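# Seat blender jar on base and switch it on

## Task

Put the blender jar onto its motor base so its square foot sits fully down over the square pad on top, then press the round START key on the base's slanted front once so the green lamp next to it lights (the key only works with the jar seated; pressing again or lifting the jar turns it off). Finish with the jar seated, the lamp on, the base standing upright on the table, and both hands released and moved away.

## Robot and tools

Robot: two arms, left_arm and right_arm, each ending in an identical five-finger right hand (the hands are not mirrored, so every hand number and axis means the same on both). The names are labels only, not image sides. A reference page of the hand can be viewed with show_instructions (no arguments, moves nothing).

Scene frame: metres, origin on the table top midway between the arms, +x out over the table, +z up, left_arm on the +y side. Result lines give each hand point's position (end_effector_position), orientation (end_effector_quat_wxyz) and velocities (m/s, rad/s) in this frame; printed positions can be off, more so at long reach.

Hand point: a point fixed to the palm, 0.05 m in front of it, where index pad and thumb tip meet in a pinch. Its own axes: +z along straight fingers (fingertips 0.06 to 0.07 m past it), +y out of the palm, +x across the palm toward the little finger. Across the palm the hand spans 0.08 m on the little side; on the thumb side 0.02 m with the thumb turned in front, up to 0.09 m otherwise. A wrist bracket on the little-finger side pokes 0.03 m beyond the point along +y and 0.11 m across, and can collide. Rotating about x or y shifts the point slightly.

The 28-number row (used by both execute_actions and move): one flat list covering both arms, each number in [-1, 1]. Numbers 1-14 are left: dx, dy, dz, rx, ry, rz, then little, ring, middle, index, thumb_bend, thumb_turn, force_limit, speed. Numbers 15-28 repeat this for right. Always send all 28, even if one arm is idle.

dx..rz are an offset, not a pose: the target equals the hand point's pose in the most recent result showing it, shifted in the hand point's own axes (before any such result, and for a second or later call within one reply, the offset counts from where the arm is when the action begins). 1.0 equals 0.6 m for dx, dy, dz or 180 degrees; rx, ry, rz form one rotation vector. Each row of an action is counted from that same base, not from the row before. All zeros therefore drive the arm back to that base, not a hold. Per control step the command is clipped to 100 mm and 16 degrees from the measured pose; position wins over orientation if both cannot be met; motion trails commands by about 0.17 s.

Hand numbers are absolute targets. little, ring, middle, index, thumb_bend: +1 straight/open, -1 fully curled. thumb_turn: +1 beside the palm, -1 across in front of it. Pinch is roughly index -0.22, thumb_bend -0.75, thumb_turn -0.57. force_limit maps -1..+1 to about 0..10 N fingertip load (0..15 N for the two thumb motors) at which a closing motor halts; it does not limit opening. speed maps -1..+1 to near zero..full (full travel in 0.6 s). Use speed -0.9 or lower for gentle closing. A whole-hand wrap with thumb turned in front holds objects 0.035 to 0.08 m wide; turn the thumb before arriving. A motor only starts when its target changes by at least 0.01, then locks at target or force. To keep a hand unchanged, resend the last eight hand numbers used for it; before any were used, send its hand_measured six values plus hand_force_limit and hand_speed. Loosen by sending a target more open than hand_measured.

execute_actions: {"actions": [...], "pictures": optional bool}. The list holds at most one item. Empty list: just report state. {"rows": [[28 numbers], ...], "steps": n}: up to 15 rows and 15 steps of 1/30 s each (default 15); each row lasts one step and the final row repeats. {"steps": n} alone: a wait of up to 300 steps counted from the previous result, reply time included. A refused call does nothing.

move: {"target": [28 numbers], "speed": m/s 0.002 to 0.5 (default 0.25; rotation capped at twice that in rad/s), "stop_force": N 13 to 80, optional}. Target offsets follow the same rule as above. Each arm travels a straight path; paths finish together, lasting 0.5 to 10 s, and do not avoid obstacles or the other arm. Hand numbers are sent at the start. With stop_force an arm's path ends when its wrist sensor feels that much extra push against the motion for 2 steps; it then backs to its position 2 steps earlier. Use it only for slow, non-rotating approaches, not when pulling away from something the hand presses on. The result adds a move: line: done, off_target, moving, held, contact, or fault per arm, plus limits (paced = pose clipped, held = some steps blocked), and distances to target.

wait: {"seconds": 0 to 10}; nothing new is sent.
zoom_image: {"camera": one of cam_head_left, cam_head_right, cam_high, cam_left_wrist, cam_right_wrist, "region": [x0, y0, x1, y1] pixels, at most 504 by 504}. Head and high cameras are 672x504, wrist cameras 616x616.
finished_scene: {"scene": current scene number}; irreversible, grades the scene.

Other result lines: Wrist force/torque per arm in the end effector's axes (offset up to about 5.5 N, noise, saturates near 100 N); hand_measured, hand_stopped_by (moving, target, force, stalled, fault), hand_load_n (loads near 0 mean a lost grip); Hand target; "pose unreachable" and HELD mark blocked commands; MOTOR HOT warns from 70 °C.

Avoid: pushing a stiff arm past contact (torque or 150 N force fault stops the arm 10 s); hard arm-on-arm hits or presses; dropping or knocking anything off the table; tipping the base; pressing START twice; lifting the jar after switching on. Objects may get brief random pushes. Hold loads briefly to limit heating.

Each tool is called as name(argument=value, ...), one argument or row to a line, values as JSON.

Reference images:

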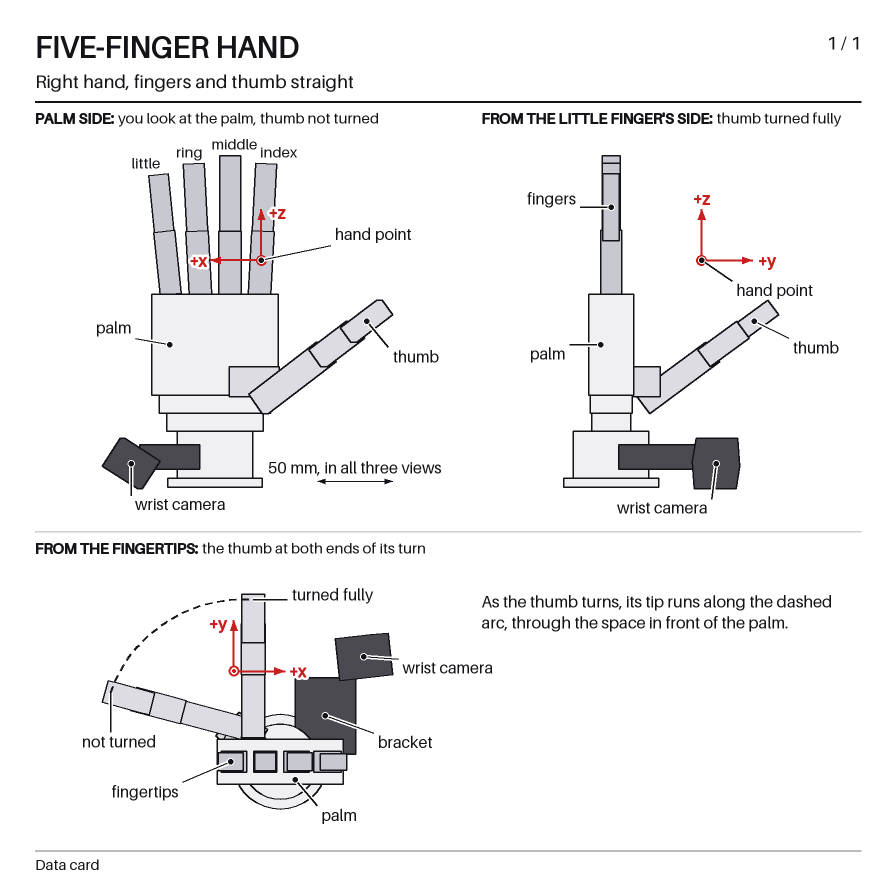

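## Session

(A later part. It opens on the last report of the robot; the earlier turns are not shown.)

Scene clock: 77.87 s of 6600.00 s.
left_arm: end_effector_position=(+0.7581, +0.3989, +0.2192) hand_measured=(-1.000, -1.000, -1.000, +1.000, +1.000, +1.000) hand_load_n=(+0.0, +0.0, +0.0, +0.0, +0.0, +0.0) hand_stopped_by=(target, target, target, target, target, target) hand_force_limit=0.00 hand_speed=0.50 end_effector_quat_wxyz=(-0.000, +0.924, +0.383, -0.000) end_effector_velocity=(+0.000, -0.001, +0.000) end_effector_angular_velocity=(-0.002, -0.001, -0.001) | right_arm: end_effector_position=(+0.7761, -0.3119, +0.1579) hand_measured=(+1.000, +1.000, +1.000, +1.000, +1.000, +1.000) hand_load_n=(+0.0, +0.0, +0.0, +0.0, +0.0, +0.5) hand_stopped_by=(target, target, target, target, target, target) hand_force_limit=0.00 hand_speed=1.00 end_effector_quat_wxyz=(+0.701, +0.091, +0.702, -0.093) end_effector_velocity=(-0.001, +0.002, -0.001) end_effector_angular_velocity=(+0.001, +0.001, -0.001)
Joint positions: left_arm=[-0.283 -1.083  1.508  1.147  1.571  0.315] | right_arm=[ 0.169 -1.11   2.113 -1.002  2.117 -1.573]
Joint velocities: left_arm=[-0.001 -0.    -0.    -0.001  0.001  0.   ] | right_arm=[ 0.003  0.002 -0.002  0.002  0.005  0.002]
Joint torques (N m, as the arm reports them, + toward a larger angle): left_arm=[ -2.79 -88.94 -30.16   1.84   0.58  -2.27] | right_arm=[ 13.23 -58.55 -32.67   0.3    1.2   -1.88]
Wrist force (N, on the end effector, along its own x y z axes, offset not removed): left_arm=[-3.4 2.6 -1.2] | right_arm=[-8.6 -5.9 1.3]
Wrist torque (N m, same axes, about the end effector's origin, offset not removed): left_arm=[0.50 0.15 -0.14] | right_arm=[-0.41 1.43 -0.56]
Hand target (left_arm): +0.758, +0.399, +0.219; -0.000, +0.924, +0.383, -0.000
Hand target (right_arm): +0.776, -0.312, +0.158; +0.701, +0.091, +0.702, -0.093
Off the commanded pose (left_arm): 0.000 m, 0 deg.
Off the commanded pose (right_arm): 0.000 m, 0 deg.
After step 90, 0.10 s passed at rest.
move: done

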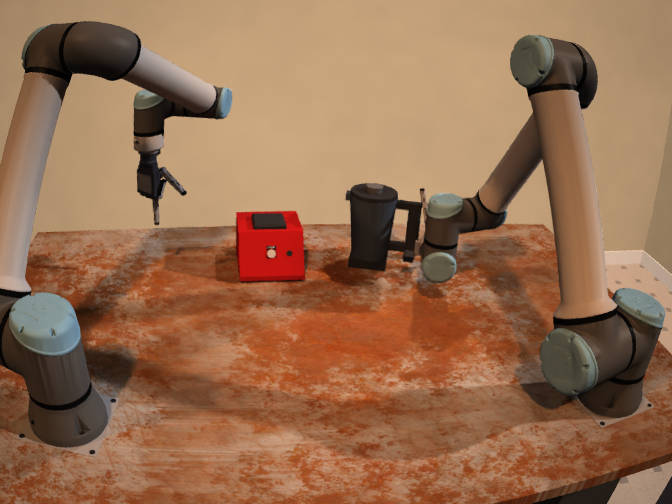

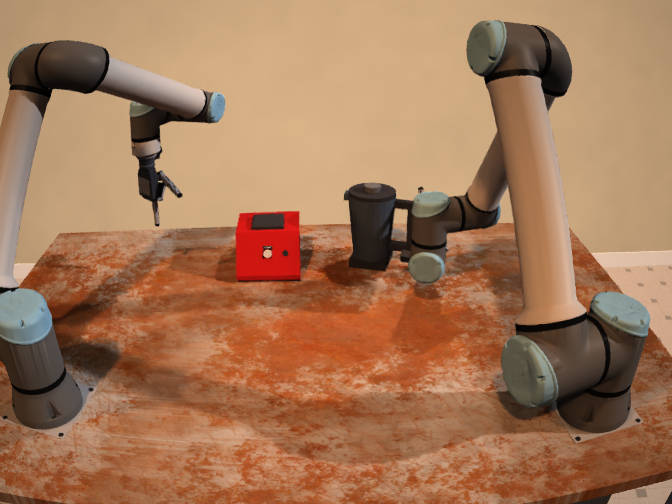

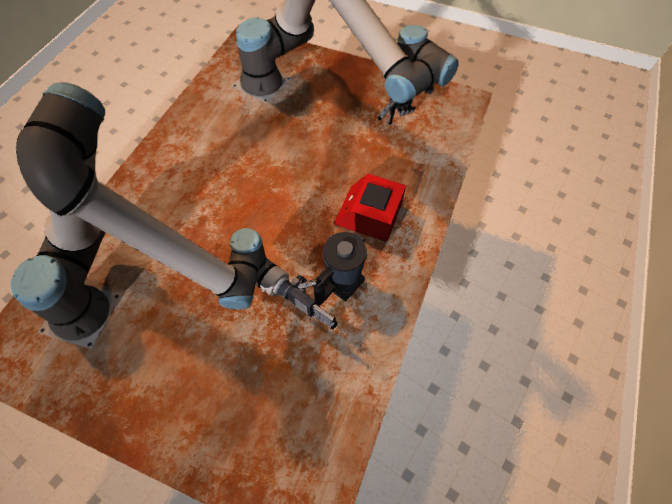

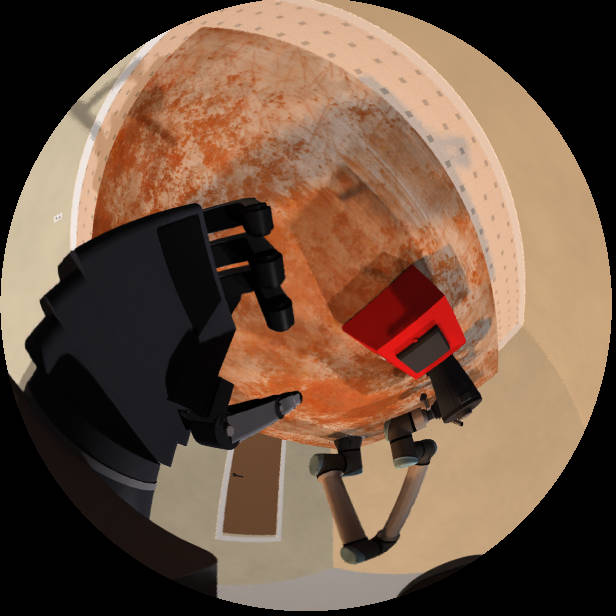

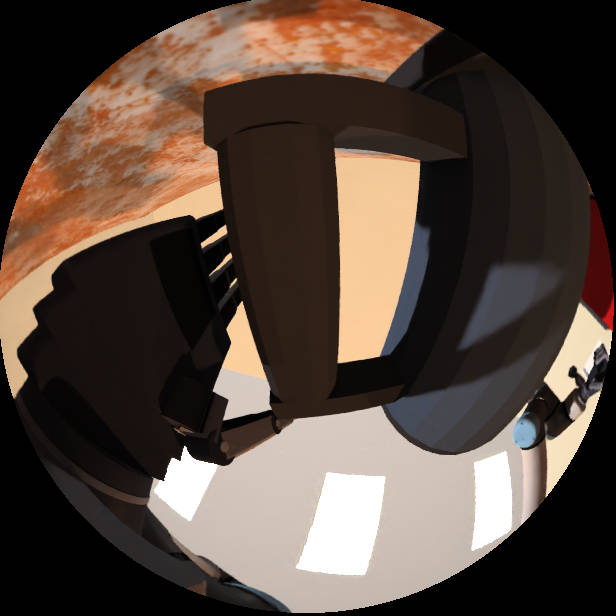

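move(
  target=[0,0,0,0,0,0,-1,-1,-1,1,1,1,0,0.5, -0.006,-0.006,-0.038,0,0,0,1,1,1,1,1,1,0,1],
  speed=0.05,
)

move(
  target=[0,0,0,0,0,0,-1,-1,-1,1,1,1,0,0.5, 0,0.043,0,0,0,0,1,1,1,1,1,1,0,1],
  speed=0.05,
)

zoom_image(
  camera="cam_high",
  region=[260, 230, 380, 350],
)

Scene clock: 86.90 s of 6600.00 s.
left_arm: end_effector_position=(+0.7581, +0.3989, +0.2192) hand_measured=(-1.000, -1.000, -1.000, +1.000, +1.000, +1.000) hand_load_n=(+0.0, +0.0, +0.0, +0.0, +0.0, +0.0) hand_stopped_by=(target, target, target, target, target, target) hand_force_limit=0.00 hand_speed=0.50 end_effector_quat_wxyz=(-0.000, +0.924, +0.383, -0.000) end_effector_velocity=(+0.000, -0.000, -0.000) end_effector_angular_velocity=(+0.001, +0.000, -0.000) | right_arm: end_effector_position=(+0.7534, -0.3096, +0.1615) hand_measured=(+1.000, +1.000, +1.000, +1.000, +1.000, +1.000) hand_load_n=(+0.0, +0.0, +0.0, +0.0, +0.0, +0.0) hand_stopped_by=(target, target, target, target, target, target) hand_force_limit=0.00 hand_speed=1.00 end_effector_quat_wxyz=(+0.701, +0.091, +0.702, -0.093) end_effector_velocity=(-0.002, +0.001, +0.002) end_effector_angular_velocity=(-0.001, -0.001, +0.001)
Joint positions: left_arm=[-0.283 -1.083  1.508  1.147  1.571  0.315] | right_arm=[ 0.184 -1.134  2.148 -1.012  2.132 -1.573]
Joint velocities: left_arm=[-0.     0.001 -0.001  0.001 -0.001  0.   ] | right_arm=[ 0.002 -0.004  0.002 -0.001  0.002 -0.002]
Joint torques (N m, as the arm reports them, + toward a larger angle): left_arm=[ 10.27 -87.33 -30.42   1.59   0.43   2.99] | right_arm=[  7.72 -78.46 -17.71  -4.45   2.9   -1.49]
Wrist force (N, on the end effector, along its own x y z axes, offset not removed): left_arm=[-1.6 2.4 -1.3] | right_arm=[-6.2 7.1 1.1]
Wrist torque (N m, same axes, about the end effector's origin, offset not removed): left_arm=[0.52 -0.13 -0.04] | right_arm=[1.02 0.98 0.00]
Hand target (left_arm): +0.758, +0.399, +0.219; -0.000, +0.924, +0.383, -0.000
Hand target (right_arm): +0.753, -0.310, +0.162; +0.701, +0.091, +0.702, -0.093
Off the commanded pose (left_arm): 0.000 m, 0 deg.
Off the commanded pose (right_arm): 0.000 m, 0 deg.
After step 90, 5.13 s passed at rest.
move: done

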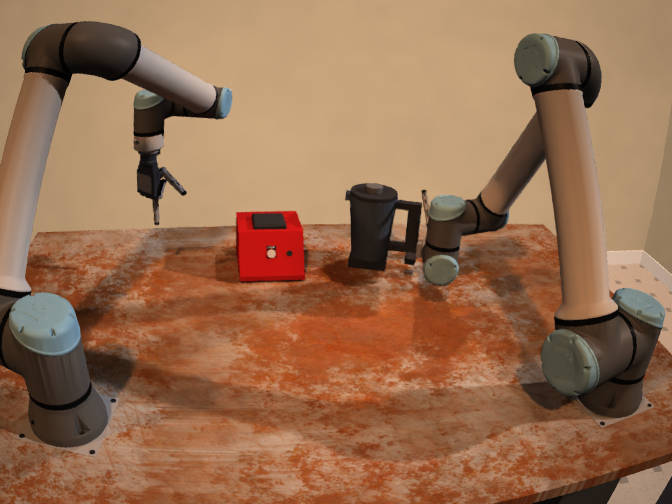

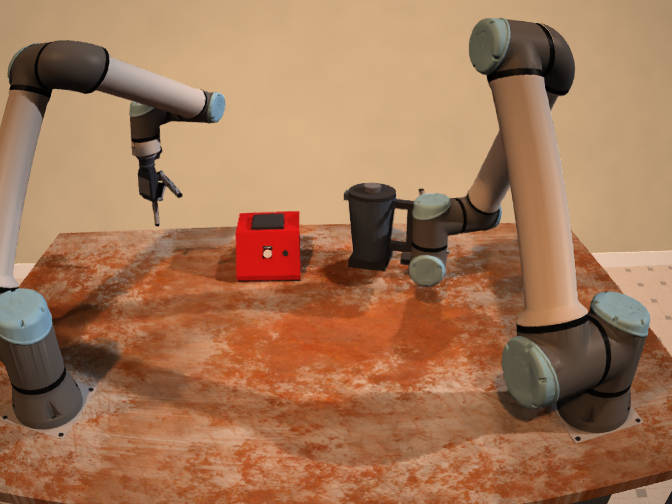

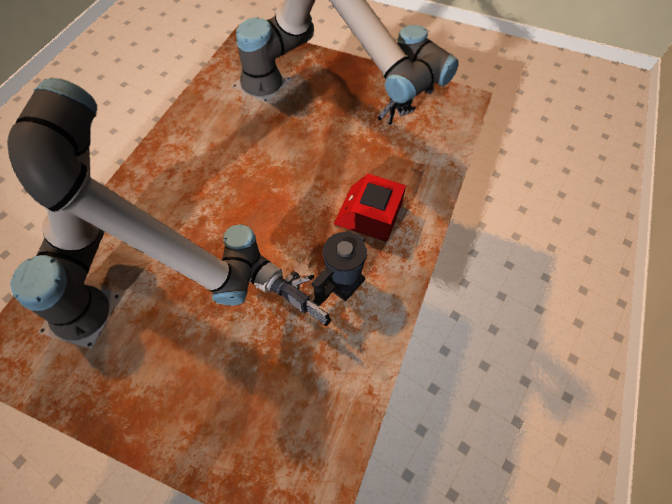

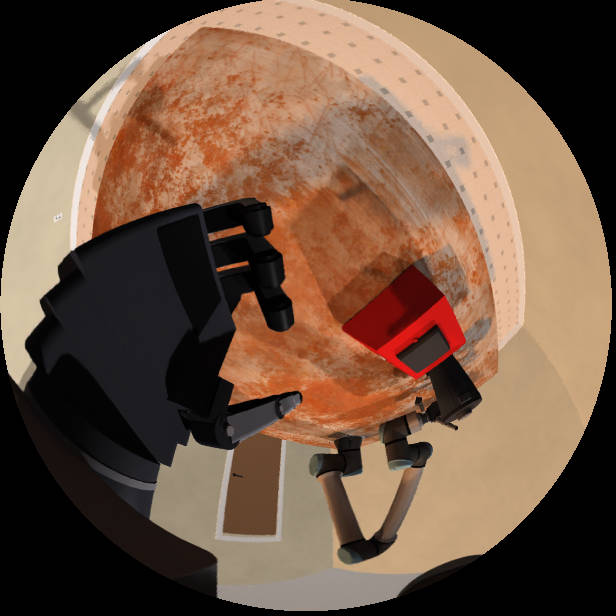

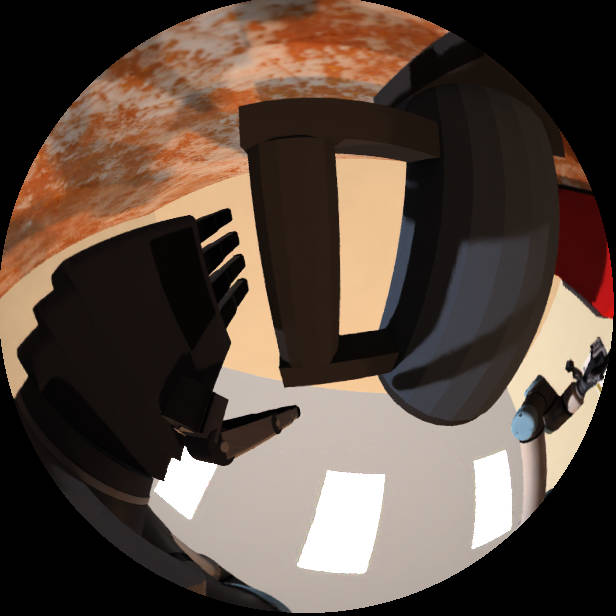

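Scene clock: 87.87 s of 6600.00 s.
left_arm: end_effector_position=(+0.7581, +0.3989, +0.2192) hand_measured=(-1.000, -1.000, -1.000, +1.000, +1.000, +1.000) hand_load_n=(+0.0, +0.0, +0.0, +0.0, +0.0, +0.0) hand_stopped_by=(target, target, target, target, target, target) hand_force_limit=0.00 hand_speed=0.50 end_effector_quat_wxyz=(-0.000, +0.924, +0.383, -0.000) end_effector_velocity=(-0.000, -0.000, +0.000) end_effector_angular_velocity=(+0.001, -0.001, -0.001) | right_arm: end_effector_position=(+0.7600, -0.2850, +0.1614) hand_measured=(+1.000, +1.000, +1.000, +1.000, +1.000, +1.000) hand_load_n=(+0.0, +0.0, +0.0, +0.0, +0.0, +0.0) hand_stopped_by=(target, target, target, target, target, target) hand_force_limit=0.00 hand_speed=1.00 end_effector_quat_wxyz=(+0.701, +0.091, +0.702, -0.093) end_effector_velocity=(+0.001, +0.002, +0.001) end_effector_angular_velocity=(+0.000, -0.001, -0.001)
Joint positions: left_arm=[-0.283 -1.083  1.508  1.147  1.571  0.315] | right_arm=[ 0.222 -1.113  2.108 -0.994  2.169 -1.573]
Joint velocities: left_arm=[-0.001 -0.001  0.     0.    -0.001  0.   ] | right_arm=[ 0.003  0.002 -0.005  0.003  0.004  0.   ]
Joint torques (N m, as the arm reports them, + toward a larger angle): left_arm=[  8.99 -85.72 -31.58   1.72   0.2    3.46] | right_arm=[  5.77 -59.46 -32.73   0.68   2.9   -1.06]
Wrist force (N, on the end effector, along its own x y z axes, offset not removed): left_arm=[-1.0 2.8 -0.7] | right_arm=[-3.6 2.5 4.2]
Wrist torque (N m, same axes, about the end effector's origin, offset not removed): left_arm=[0.57 -0.30 0.07] | right_arm=[0.40 0.54 -0.30]
Hand target (left_arm): +0.758, +0.399, +0.219; -0.000, +0.924, +0.383, -0.000
Hand target (right_arm): +0.760, -0.285, +0.161; +0.701, +0.091, +0.702, -0.093
Off the commanded pose (left_arm): 0.000 m, 0 deg.
Off the commanded pose (right_arm): 0.000 m, 0 deg.
move: done

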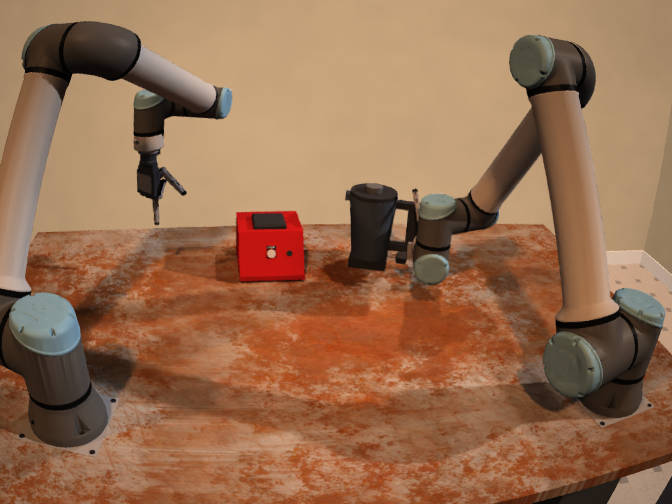

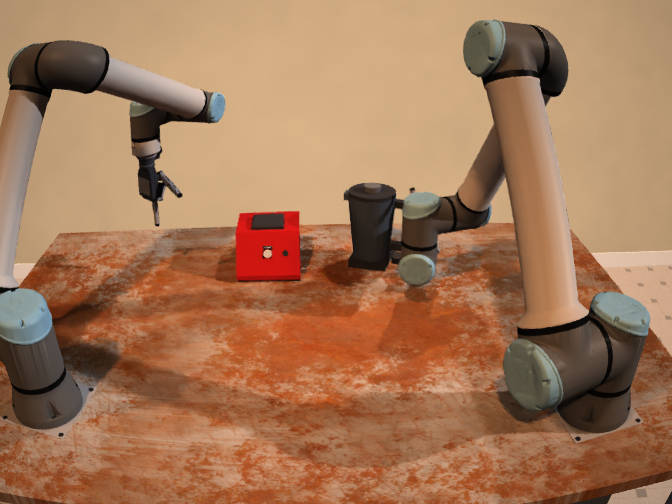

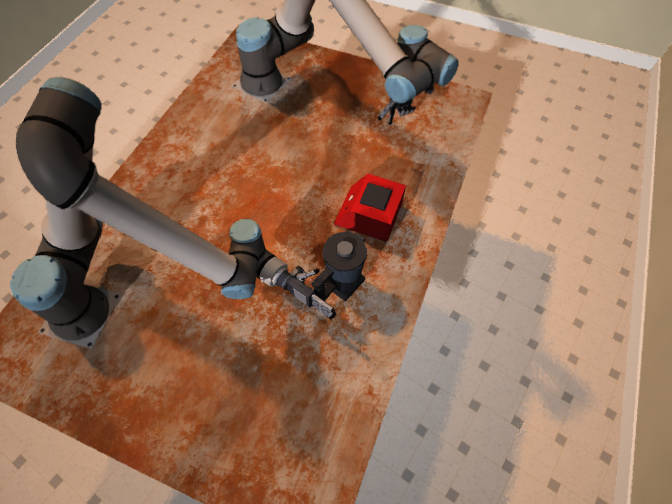

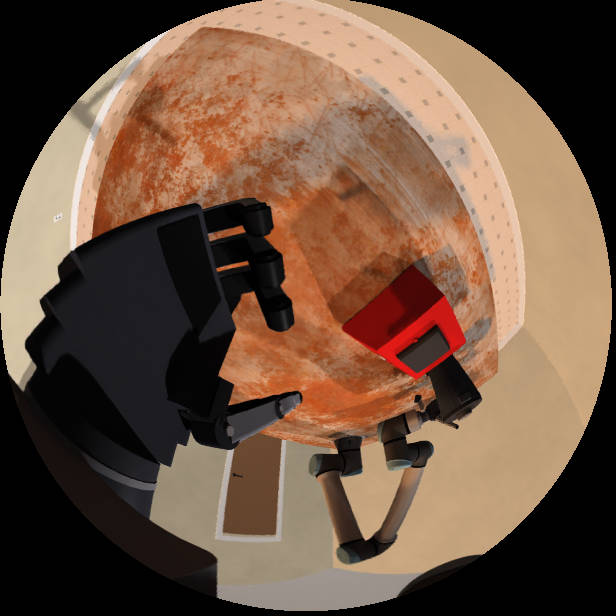

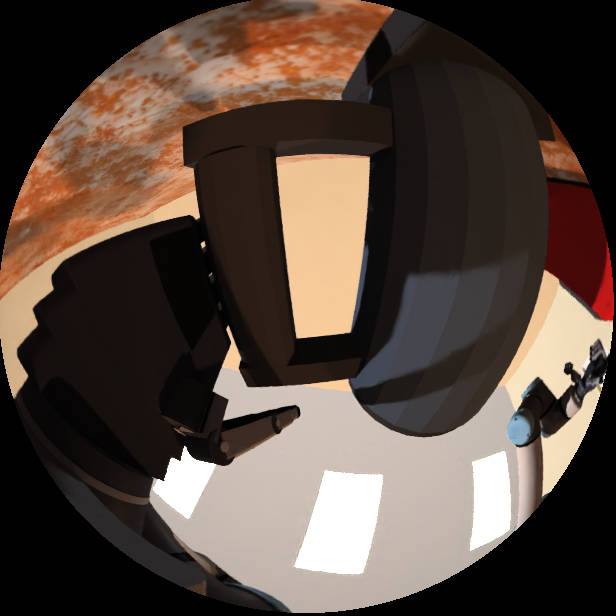

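Region (260, 230, 380, 350) of cam_high's 672x504 image, scaled by 4.200, with more detail than that image has.

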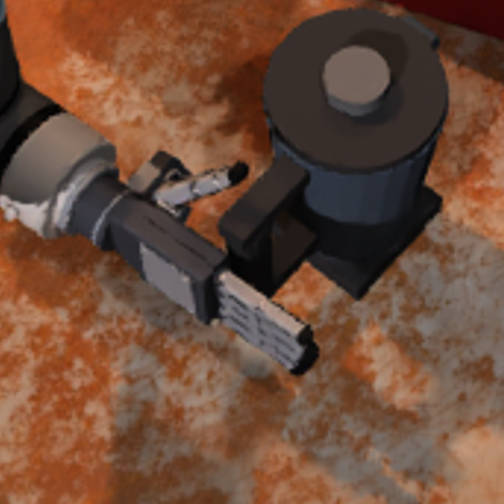

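move(
  target=[0,0,0,0,0,0,-1,-1,-1,1,1,1,0,0.5, 0.013,0.003,0.013,0,0,0,-1,-1,-1,-1,1,1,1,-0.4],
  speed=0.05,
)

zoom_image(
  camera="cam_high",
  region=[260, 230, 380, 350],
)

Scene clock: 92.70 s of 6600.00 s.
left_arm: end_effector_position=(+0.7581, +0.3989, +0.2192) hand_measured=(-1.000, -1.000, -1.000, +1.000, +1.000, +1.000) hand_load_n=(+0.0, +0.0, +0.0, +0.0, +0.0, +0.0) hand_stopped_by=(target, target, target, target, target, target) hand_force_limit=0.00 hand_speed=0.50 end_effector_quat_wxyz=(-0.000, +0.924, +0.383, -0.000) end_effector_velocity=(-0.000, -0.000, -0.001) end_effector_angular_velocity=(+0.001, +0.000, -0.001) | right_arm: end_effector_position=(+0.7680, -0.2852, +0.1537) hand_measured=(-0.840, -0.822, -0.822, -0.824, +1.000, +1.000) hand_load_n=(+12.0, +10.5, +10.0, +11.0, +1.5, +0.5) hand_stopped_by=(force, force, force, force, target, target) hand_force_limit=1.00 hand_speed=-0.40 end_effector_quat_wxyz=(+0.701, +0.091, +0.702, -0.093) end_effector_velocity=(-0.000, -0.000, -0.000) end_effector_angular_velocity=(+0.000, +0.000, -0.000)
Joint positions: left_arm=[-0.283 -1.083  1.508  1.147  1.571  0.315] | right_arm=[ 0.217 -1.094  2.097 -1.002  2.164 -1.573]
Joint velocities: left_arm=[-0.001  0.     0.001 -0.    -0.001 -0.   ] | right_arm=[-0.     0.     0.     0.    -0.     0.001]
Joint torques (N m, as the arm reports them, + toward a larger angle): left_arm=[  8.78 -87.39 -31.63   2.06   0.42   4.05] | right_arm=[-13.4  -60.73 -19.75   0.97  -0.71  -2.53]
Wrist force (N, on the end effector, along its own x y z axes, offset not removed): left_arm=[-2.9 2.1 -1.1] | right_arm=[-9.9 -5.8 3.9]
Wrist torque (N m, same axes, about the end effector's origin, offset not removed): left_arm=[0.35 -0.01 -0.18] | right_arm=[-0.65 -0.36 -0.67]
Hand target (left_arm): +0.758, +0.399, +0.219; -0.000, +0.924, +0.383, -0.000
Hand target (right_arm): +0.768, -0.285, +0.154; +0.701, +0.091, +0.702, -0.093
Off the commanded pose (left_arm): 0.000 m, 0 deg.
Off the commanded pose (right_arm): 0.000 m, 0 deg.
move: done

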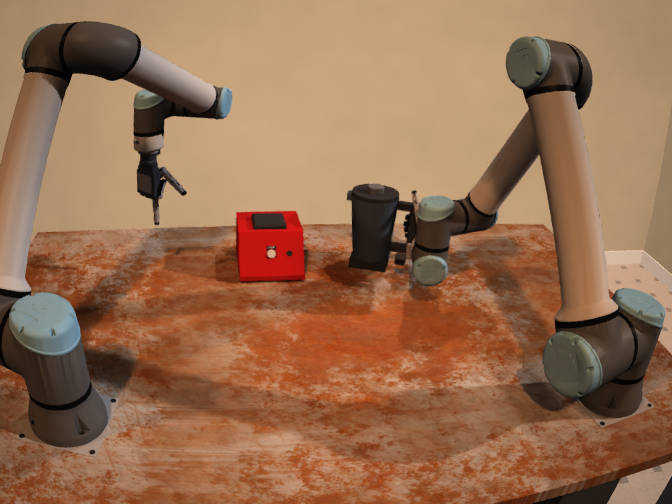

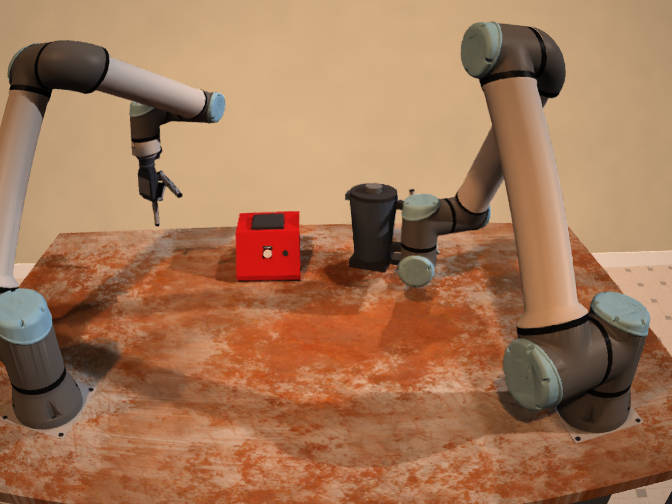

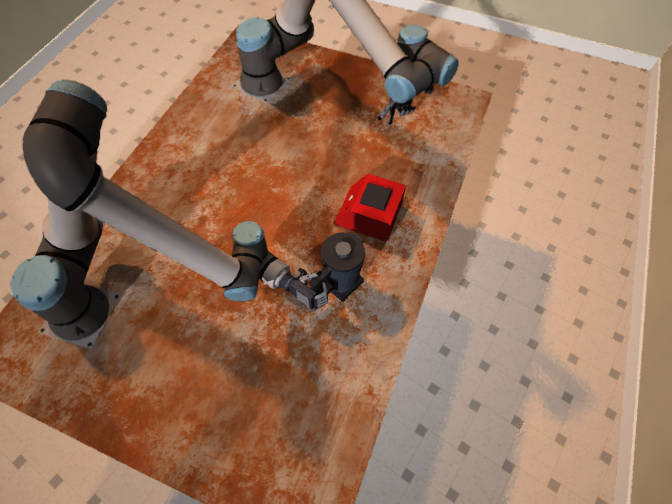

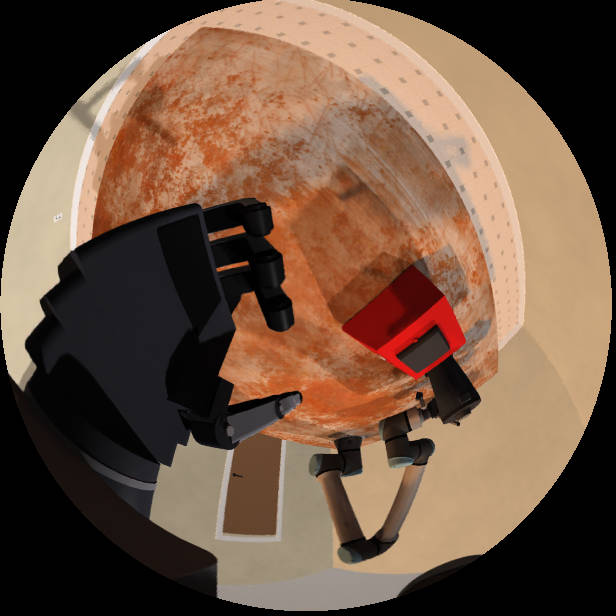

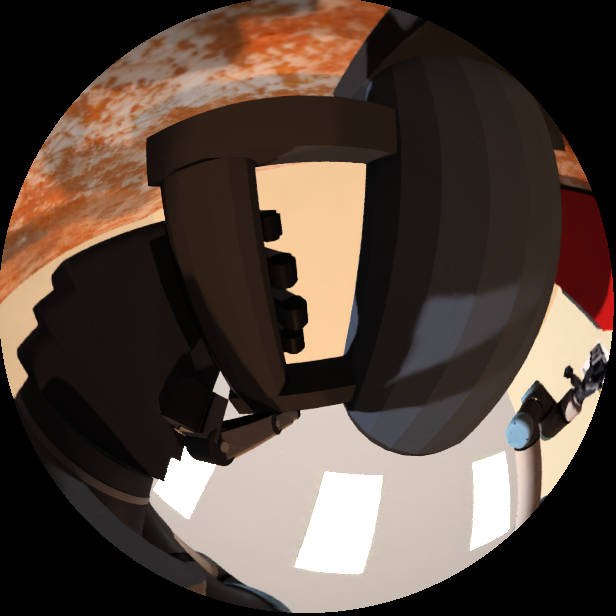

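Region (260, 230, 380, 350) of cam_high's 672x504 image, scaled by 4.200, with more detail than that image has.

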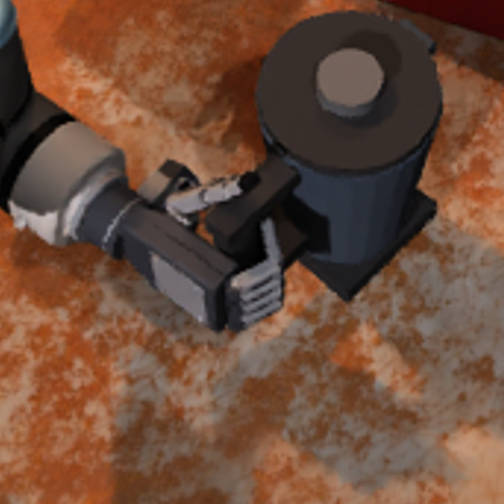

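move(
  target=[0,0,0,0,0,0,-1,-1,-1,1,1,1,0,0.5, -0.32,0,0,0,0,0,-1,-1,-1,-1,1,1,1,-0.4],
  speed=0.1,
)

zoom_image(
  camera="cam_high",
  region=[260, 150, 430, 320],
)

zoom_image(
  camera="cam_head_left",
  region=[220, 110, 460, 290],
)

Scene clock: 97.30 s of 6600.00 s.
left_arm: end_effector_position=(+0.7581, +0.3989, +0.2192) hand_measured=(-1.000, -1.000, -1.000, +1.000, +1.000, +1.000) hand_load_n=(+0.0, +0.0, +0.0, +0.0, +0.0, +0.0) hand_stopped_by=(target, target, target, target, target, target) hand_force_limit=0.00 hand_speed=0.50 end_effector_quat_wxyz=(-0.000, +0.924, +0.383, -0.000) end_effector_velocity=(-0.000, +0.000, -0.000) end_effector_angular_velocity=(-0.001, +0.001, +0.001) | right_arm: end_effector_position=(+0.7680, -0.2849, +0.3452) hand_measured=(-0.840, -0.822, -0.822, -0.824, +1.000, +1.000) hand_load_n=(+8.0, +8.0, +9.0, +11.0, +1.0, +0.0) hand_stopped_by=(force, force, force, force, target, target) hand_force_limit=1.00 hand_speed=-0.40 end_effector_quat_wxyz=(+0.701, +0.091, +0.702, -0.093) end_effector_velocity=(+0.001, -0.000, +0.004) end_effector_angular_velocity=(-0.000, -0.001, -0.001)
Joint positions: left_arm=[-0.283 -1.083  1.508  1.147  1.571  0.315] | right_arm=[ 0.217 -1.353  1.999 -0.645  2.165 -1.573]
Joint velocities: left_arm=[ 0.001  0.     0.001 -0.     0.001  0.   ] | right_arm=[-0.    -0.003 -0.004  0.005  0.    -0.001]
Joint torques (N m, as the arm reports them, + toward a larger angle): left_arm=[ 12.77 -86.02 -31.95   2.17   0.47   3.27] | right_arm=[  8.02 -76.08 -47.5   -2.01   2.8    3.65]
Wrist force (N, on the end effector, along its own x y z axes, offset not removed): left_arm=[-0.7 -0.1 0.0] | right_arm=[3.0 0.4 3.4]
Wrist torque (N m, same axes, about the end effector's origin, offset not removed): left_arm=[0.02 -0.33 -0.08] | right_arm=[-0.23 0.50 -0.76]
Hand target (left_arm): +0.758, +0.399, +0.219; -0.000, +0.924, +0.383, -0.000
Hand target (right_arm): +0.768, -0.285, +0.346; +0.701, +0.091, +0.702, -0.093
Off the commanded pose (left_arm): 0.000 m, 0 deg.
Off the commanded pose (right_arm): 0.001 m, 0 deg.
move: done

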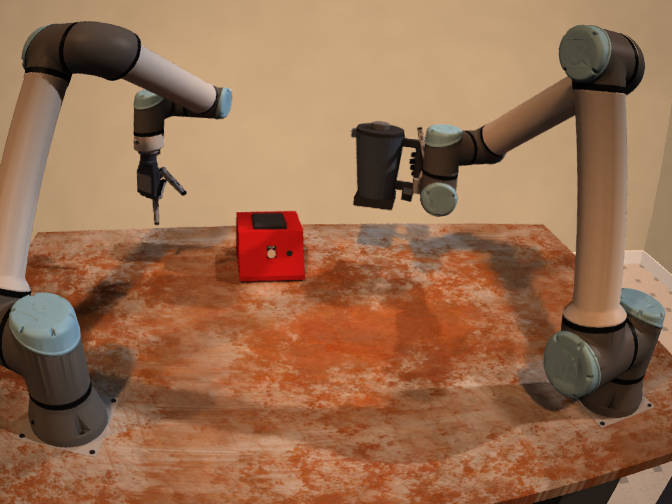

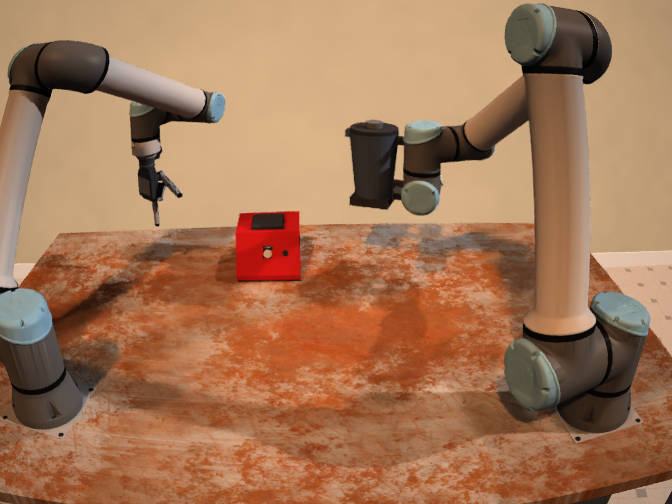

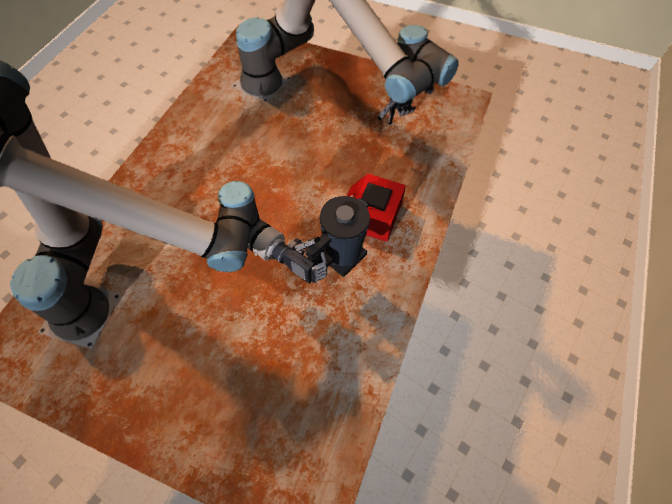

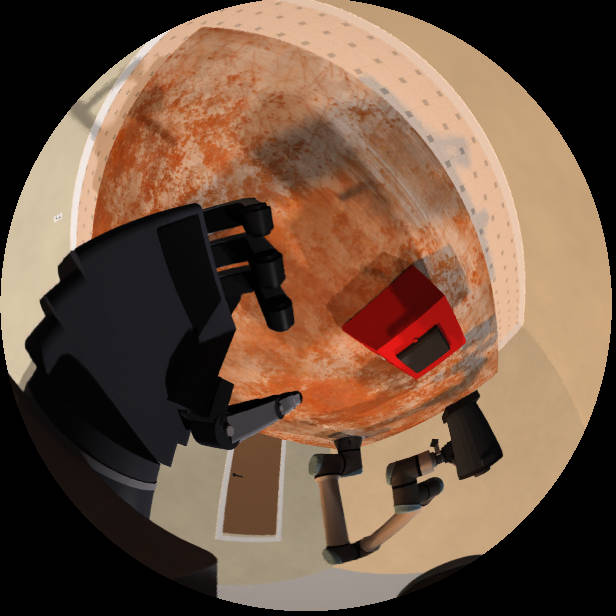

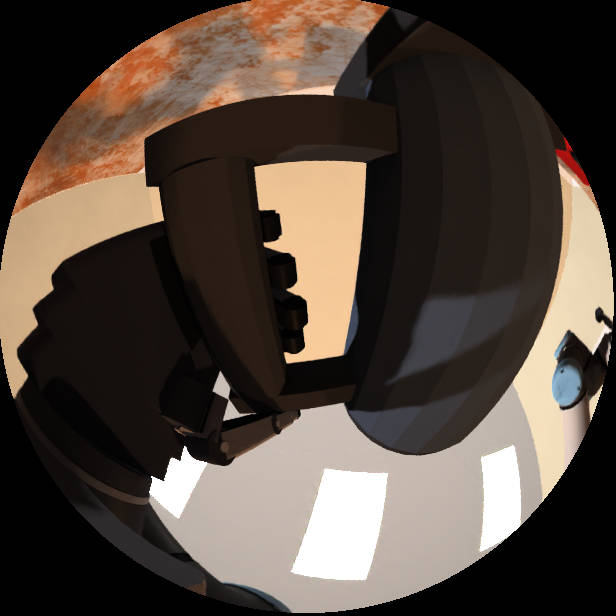

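Region (260, 150, 430, 320) of cam_high's 672x504 image, scaled by 2.965, with more detail than that image has.

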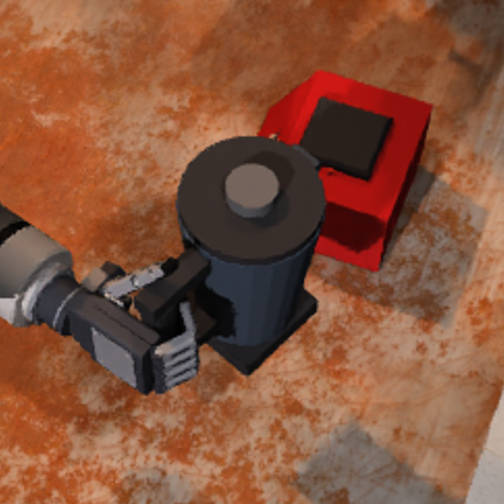

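Region (220, 110, 460, 290) of cam_head_left's 672x504 image, scaled by 2.100, with more detail than that image has; it fills the top 378 rows of this view, and the rest is white.

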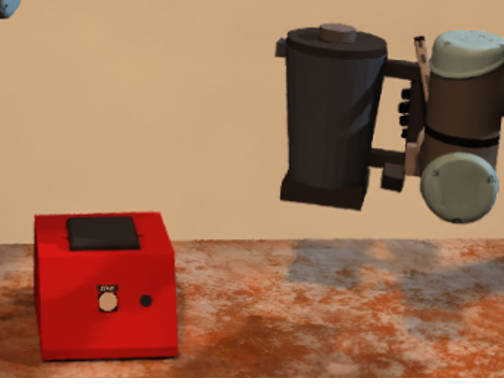

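move(
  target=[0,0,0,0,0,0,-1,-1,-1,1,1,1,0,0.5, 0,0.52,-0.077,-0.122,0,0,-1,-1,-1,-1,1,1,1,-0.4],
  speed=0.15,
)

zoom_image(
  camera="cam_high",
  region=[310, 100, 450, 250],
)

zoom_image(
  camera="cam_head_left",
  region=[210, 110, 370, 290],
)

zoom_image(
  camera="cam_head_right",
  region=[210, 110, 370, 290],
)

Scene clock: 107.13 s of 6600.00 s.
left_arm: end_effector_position=(+0.7581, +0.3989, +0.2192) hand_measured=(-1.000, -1.000, -1.000, +1.000, +1.000, +1.000) hand_load_n=(+0.0, +0.0, +0.0, +0.0, +0.0, +0.0) hand_stopped_by=(target, target, target, target, target, target) hand_force_limit=0.00 hand_speed=0.50 end_effector_quat_wxyz=(-0.000, +0.924, +0.383, -0.000) end_effector_velocity=(-0.000, +0.001, -0.001) end_effector_angular_velocity=(+0.002, +0.001, -0.000) | right_arm: end_effector_position=(+0.8036, +0.0282, +0.3446) hand_measured=(-0.840, -0.822, -0.822, -0.824, +1.000, +1.000) hand_load_n=(+8.0, +8.0, +9.0, +11.0, +1.0, +0.0) hand_stopped_by=(force, force, force, force, target, target) hand_force_limit=1.00 hand_speed=-0.40 end_effector_quat_wxyz=(+0.705, -0.044, +0.706, +0.042) end_effector_velocity=(-0.001, +0.003, +0.000) end_effector_angular_velocity=(+0.000, +0.001, +0.004)
Joint positions: left_arm=[-0.283 -1.083  1.508  1.147  1.571  0.315] | right_arm=[ 0.462 -1.097  1.632 -0.534  2.027 -1.573]
Joint velocities: left_arm=[ 0.     0.     0.001  0.    -0.002  0.   ] | right_arm=[ 0.003  0.002 -0.003  0.002 -0.001  0.   ]
Joint torques (N m, as the arm reports them, + toward a larger angle): left_arm=[ 11.66 -86.96 -32.7    1.57   0.08   3.65] | right_arm=[  6.64 -83.96 -50.44  -2.36  -2.16   3.58]
Wrist force (N, on the end effector, along its own x y z axes, offset not removed): left_arm=[-2.7 5.3 -1.0] | right_arm=[9.1 -1.9 4.1]
Wrist torque (N m, same axes, about the end effector's origin, offset not removed): left_arm=[0.93 0.07 0.01] | right_arm=[-0.40 -0.39 -0.62]
Hand target (left_arm): +0.758, +0.399, +0.219; -0.000, +0.924, +0.383, -0.000
Hand target (right_arm): +0.804, +0.028, +0.345; +0.705, -0.044, +0.706, +0.042
Off the commanded pose (left_arm): 0.000 m, 0 deg.
Off the commanded pose (right_arm): 0.000 m, 0 deg.
After step 90, 4.13 s passed at rest.
move: done

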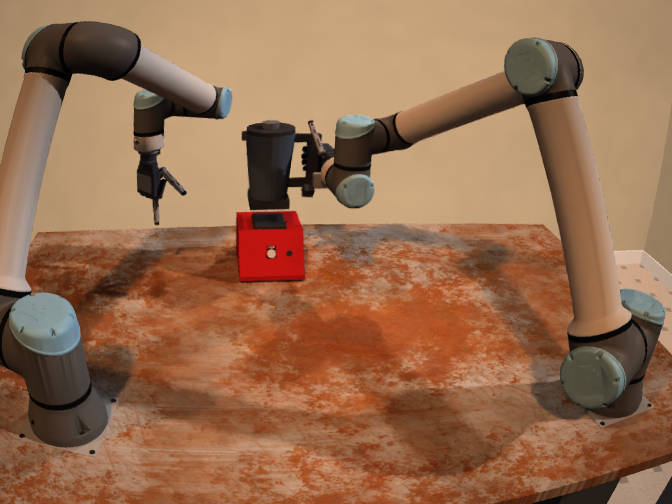

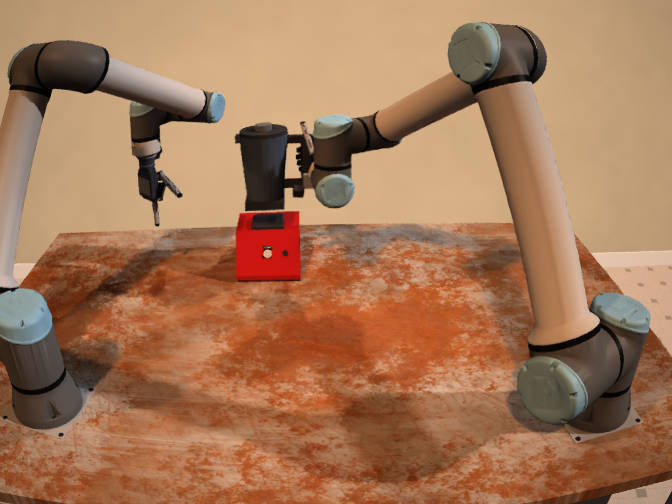

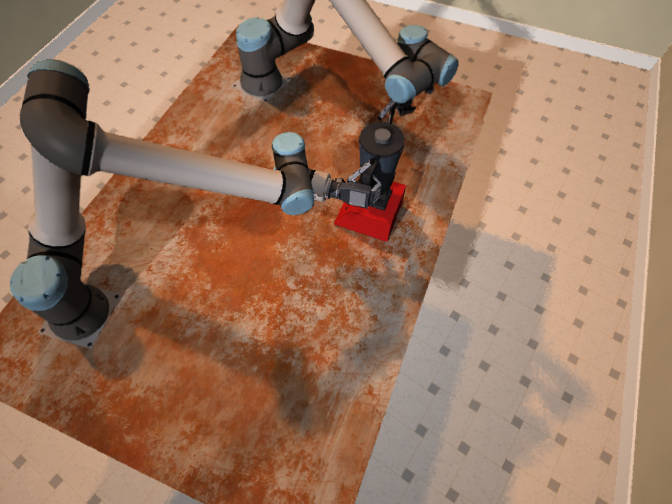

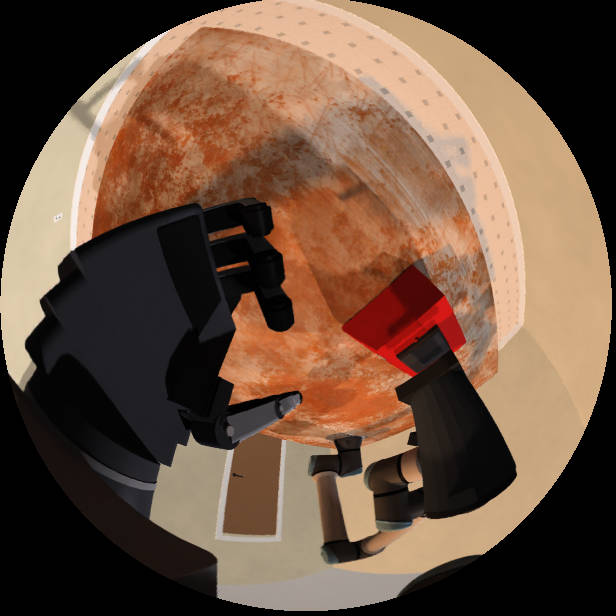

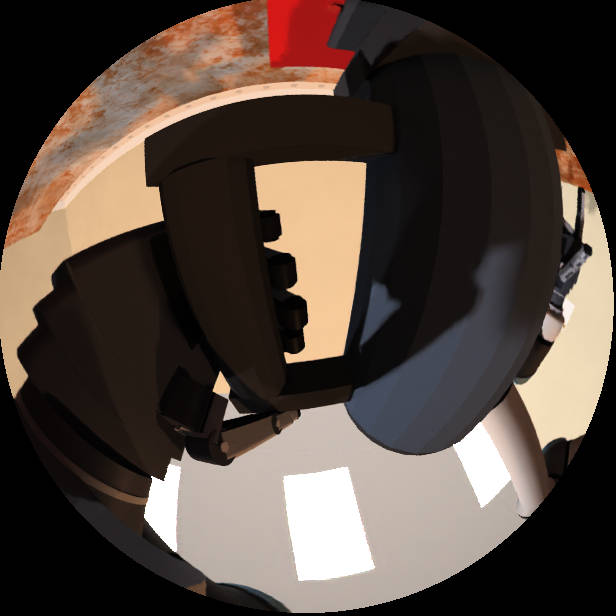

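Region (310, 100, 450, 250) of cam_high's 672x504 image, scaled by 3.360, with more detail than that image has; it fills the left 470 columns of this view, and the rest is white.

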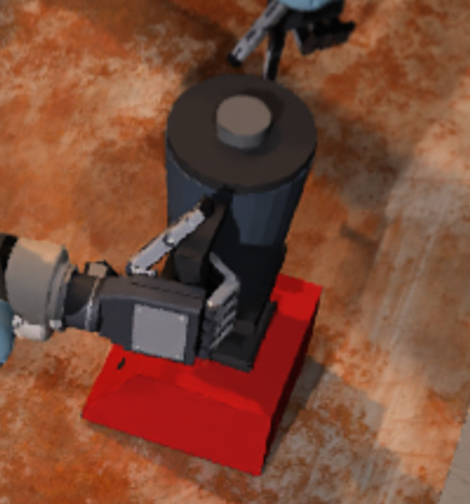

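Region (210, 110, 370, 290) of cam_head_left's 672x504 image, scaled by 2.800, with more detail than that image has.

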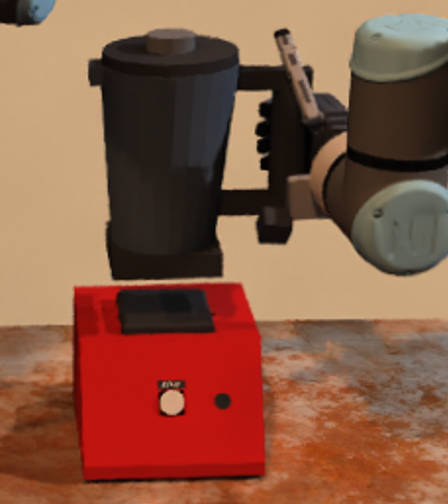

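Region (210, 110, 370, 290) of cam_head_right's 672x504 image, scaled by 2.800, with more detail than that image has.

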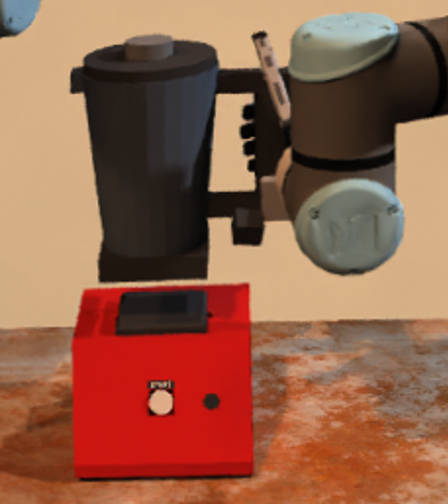

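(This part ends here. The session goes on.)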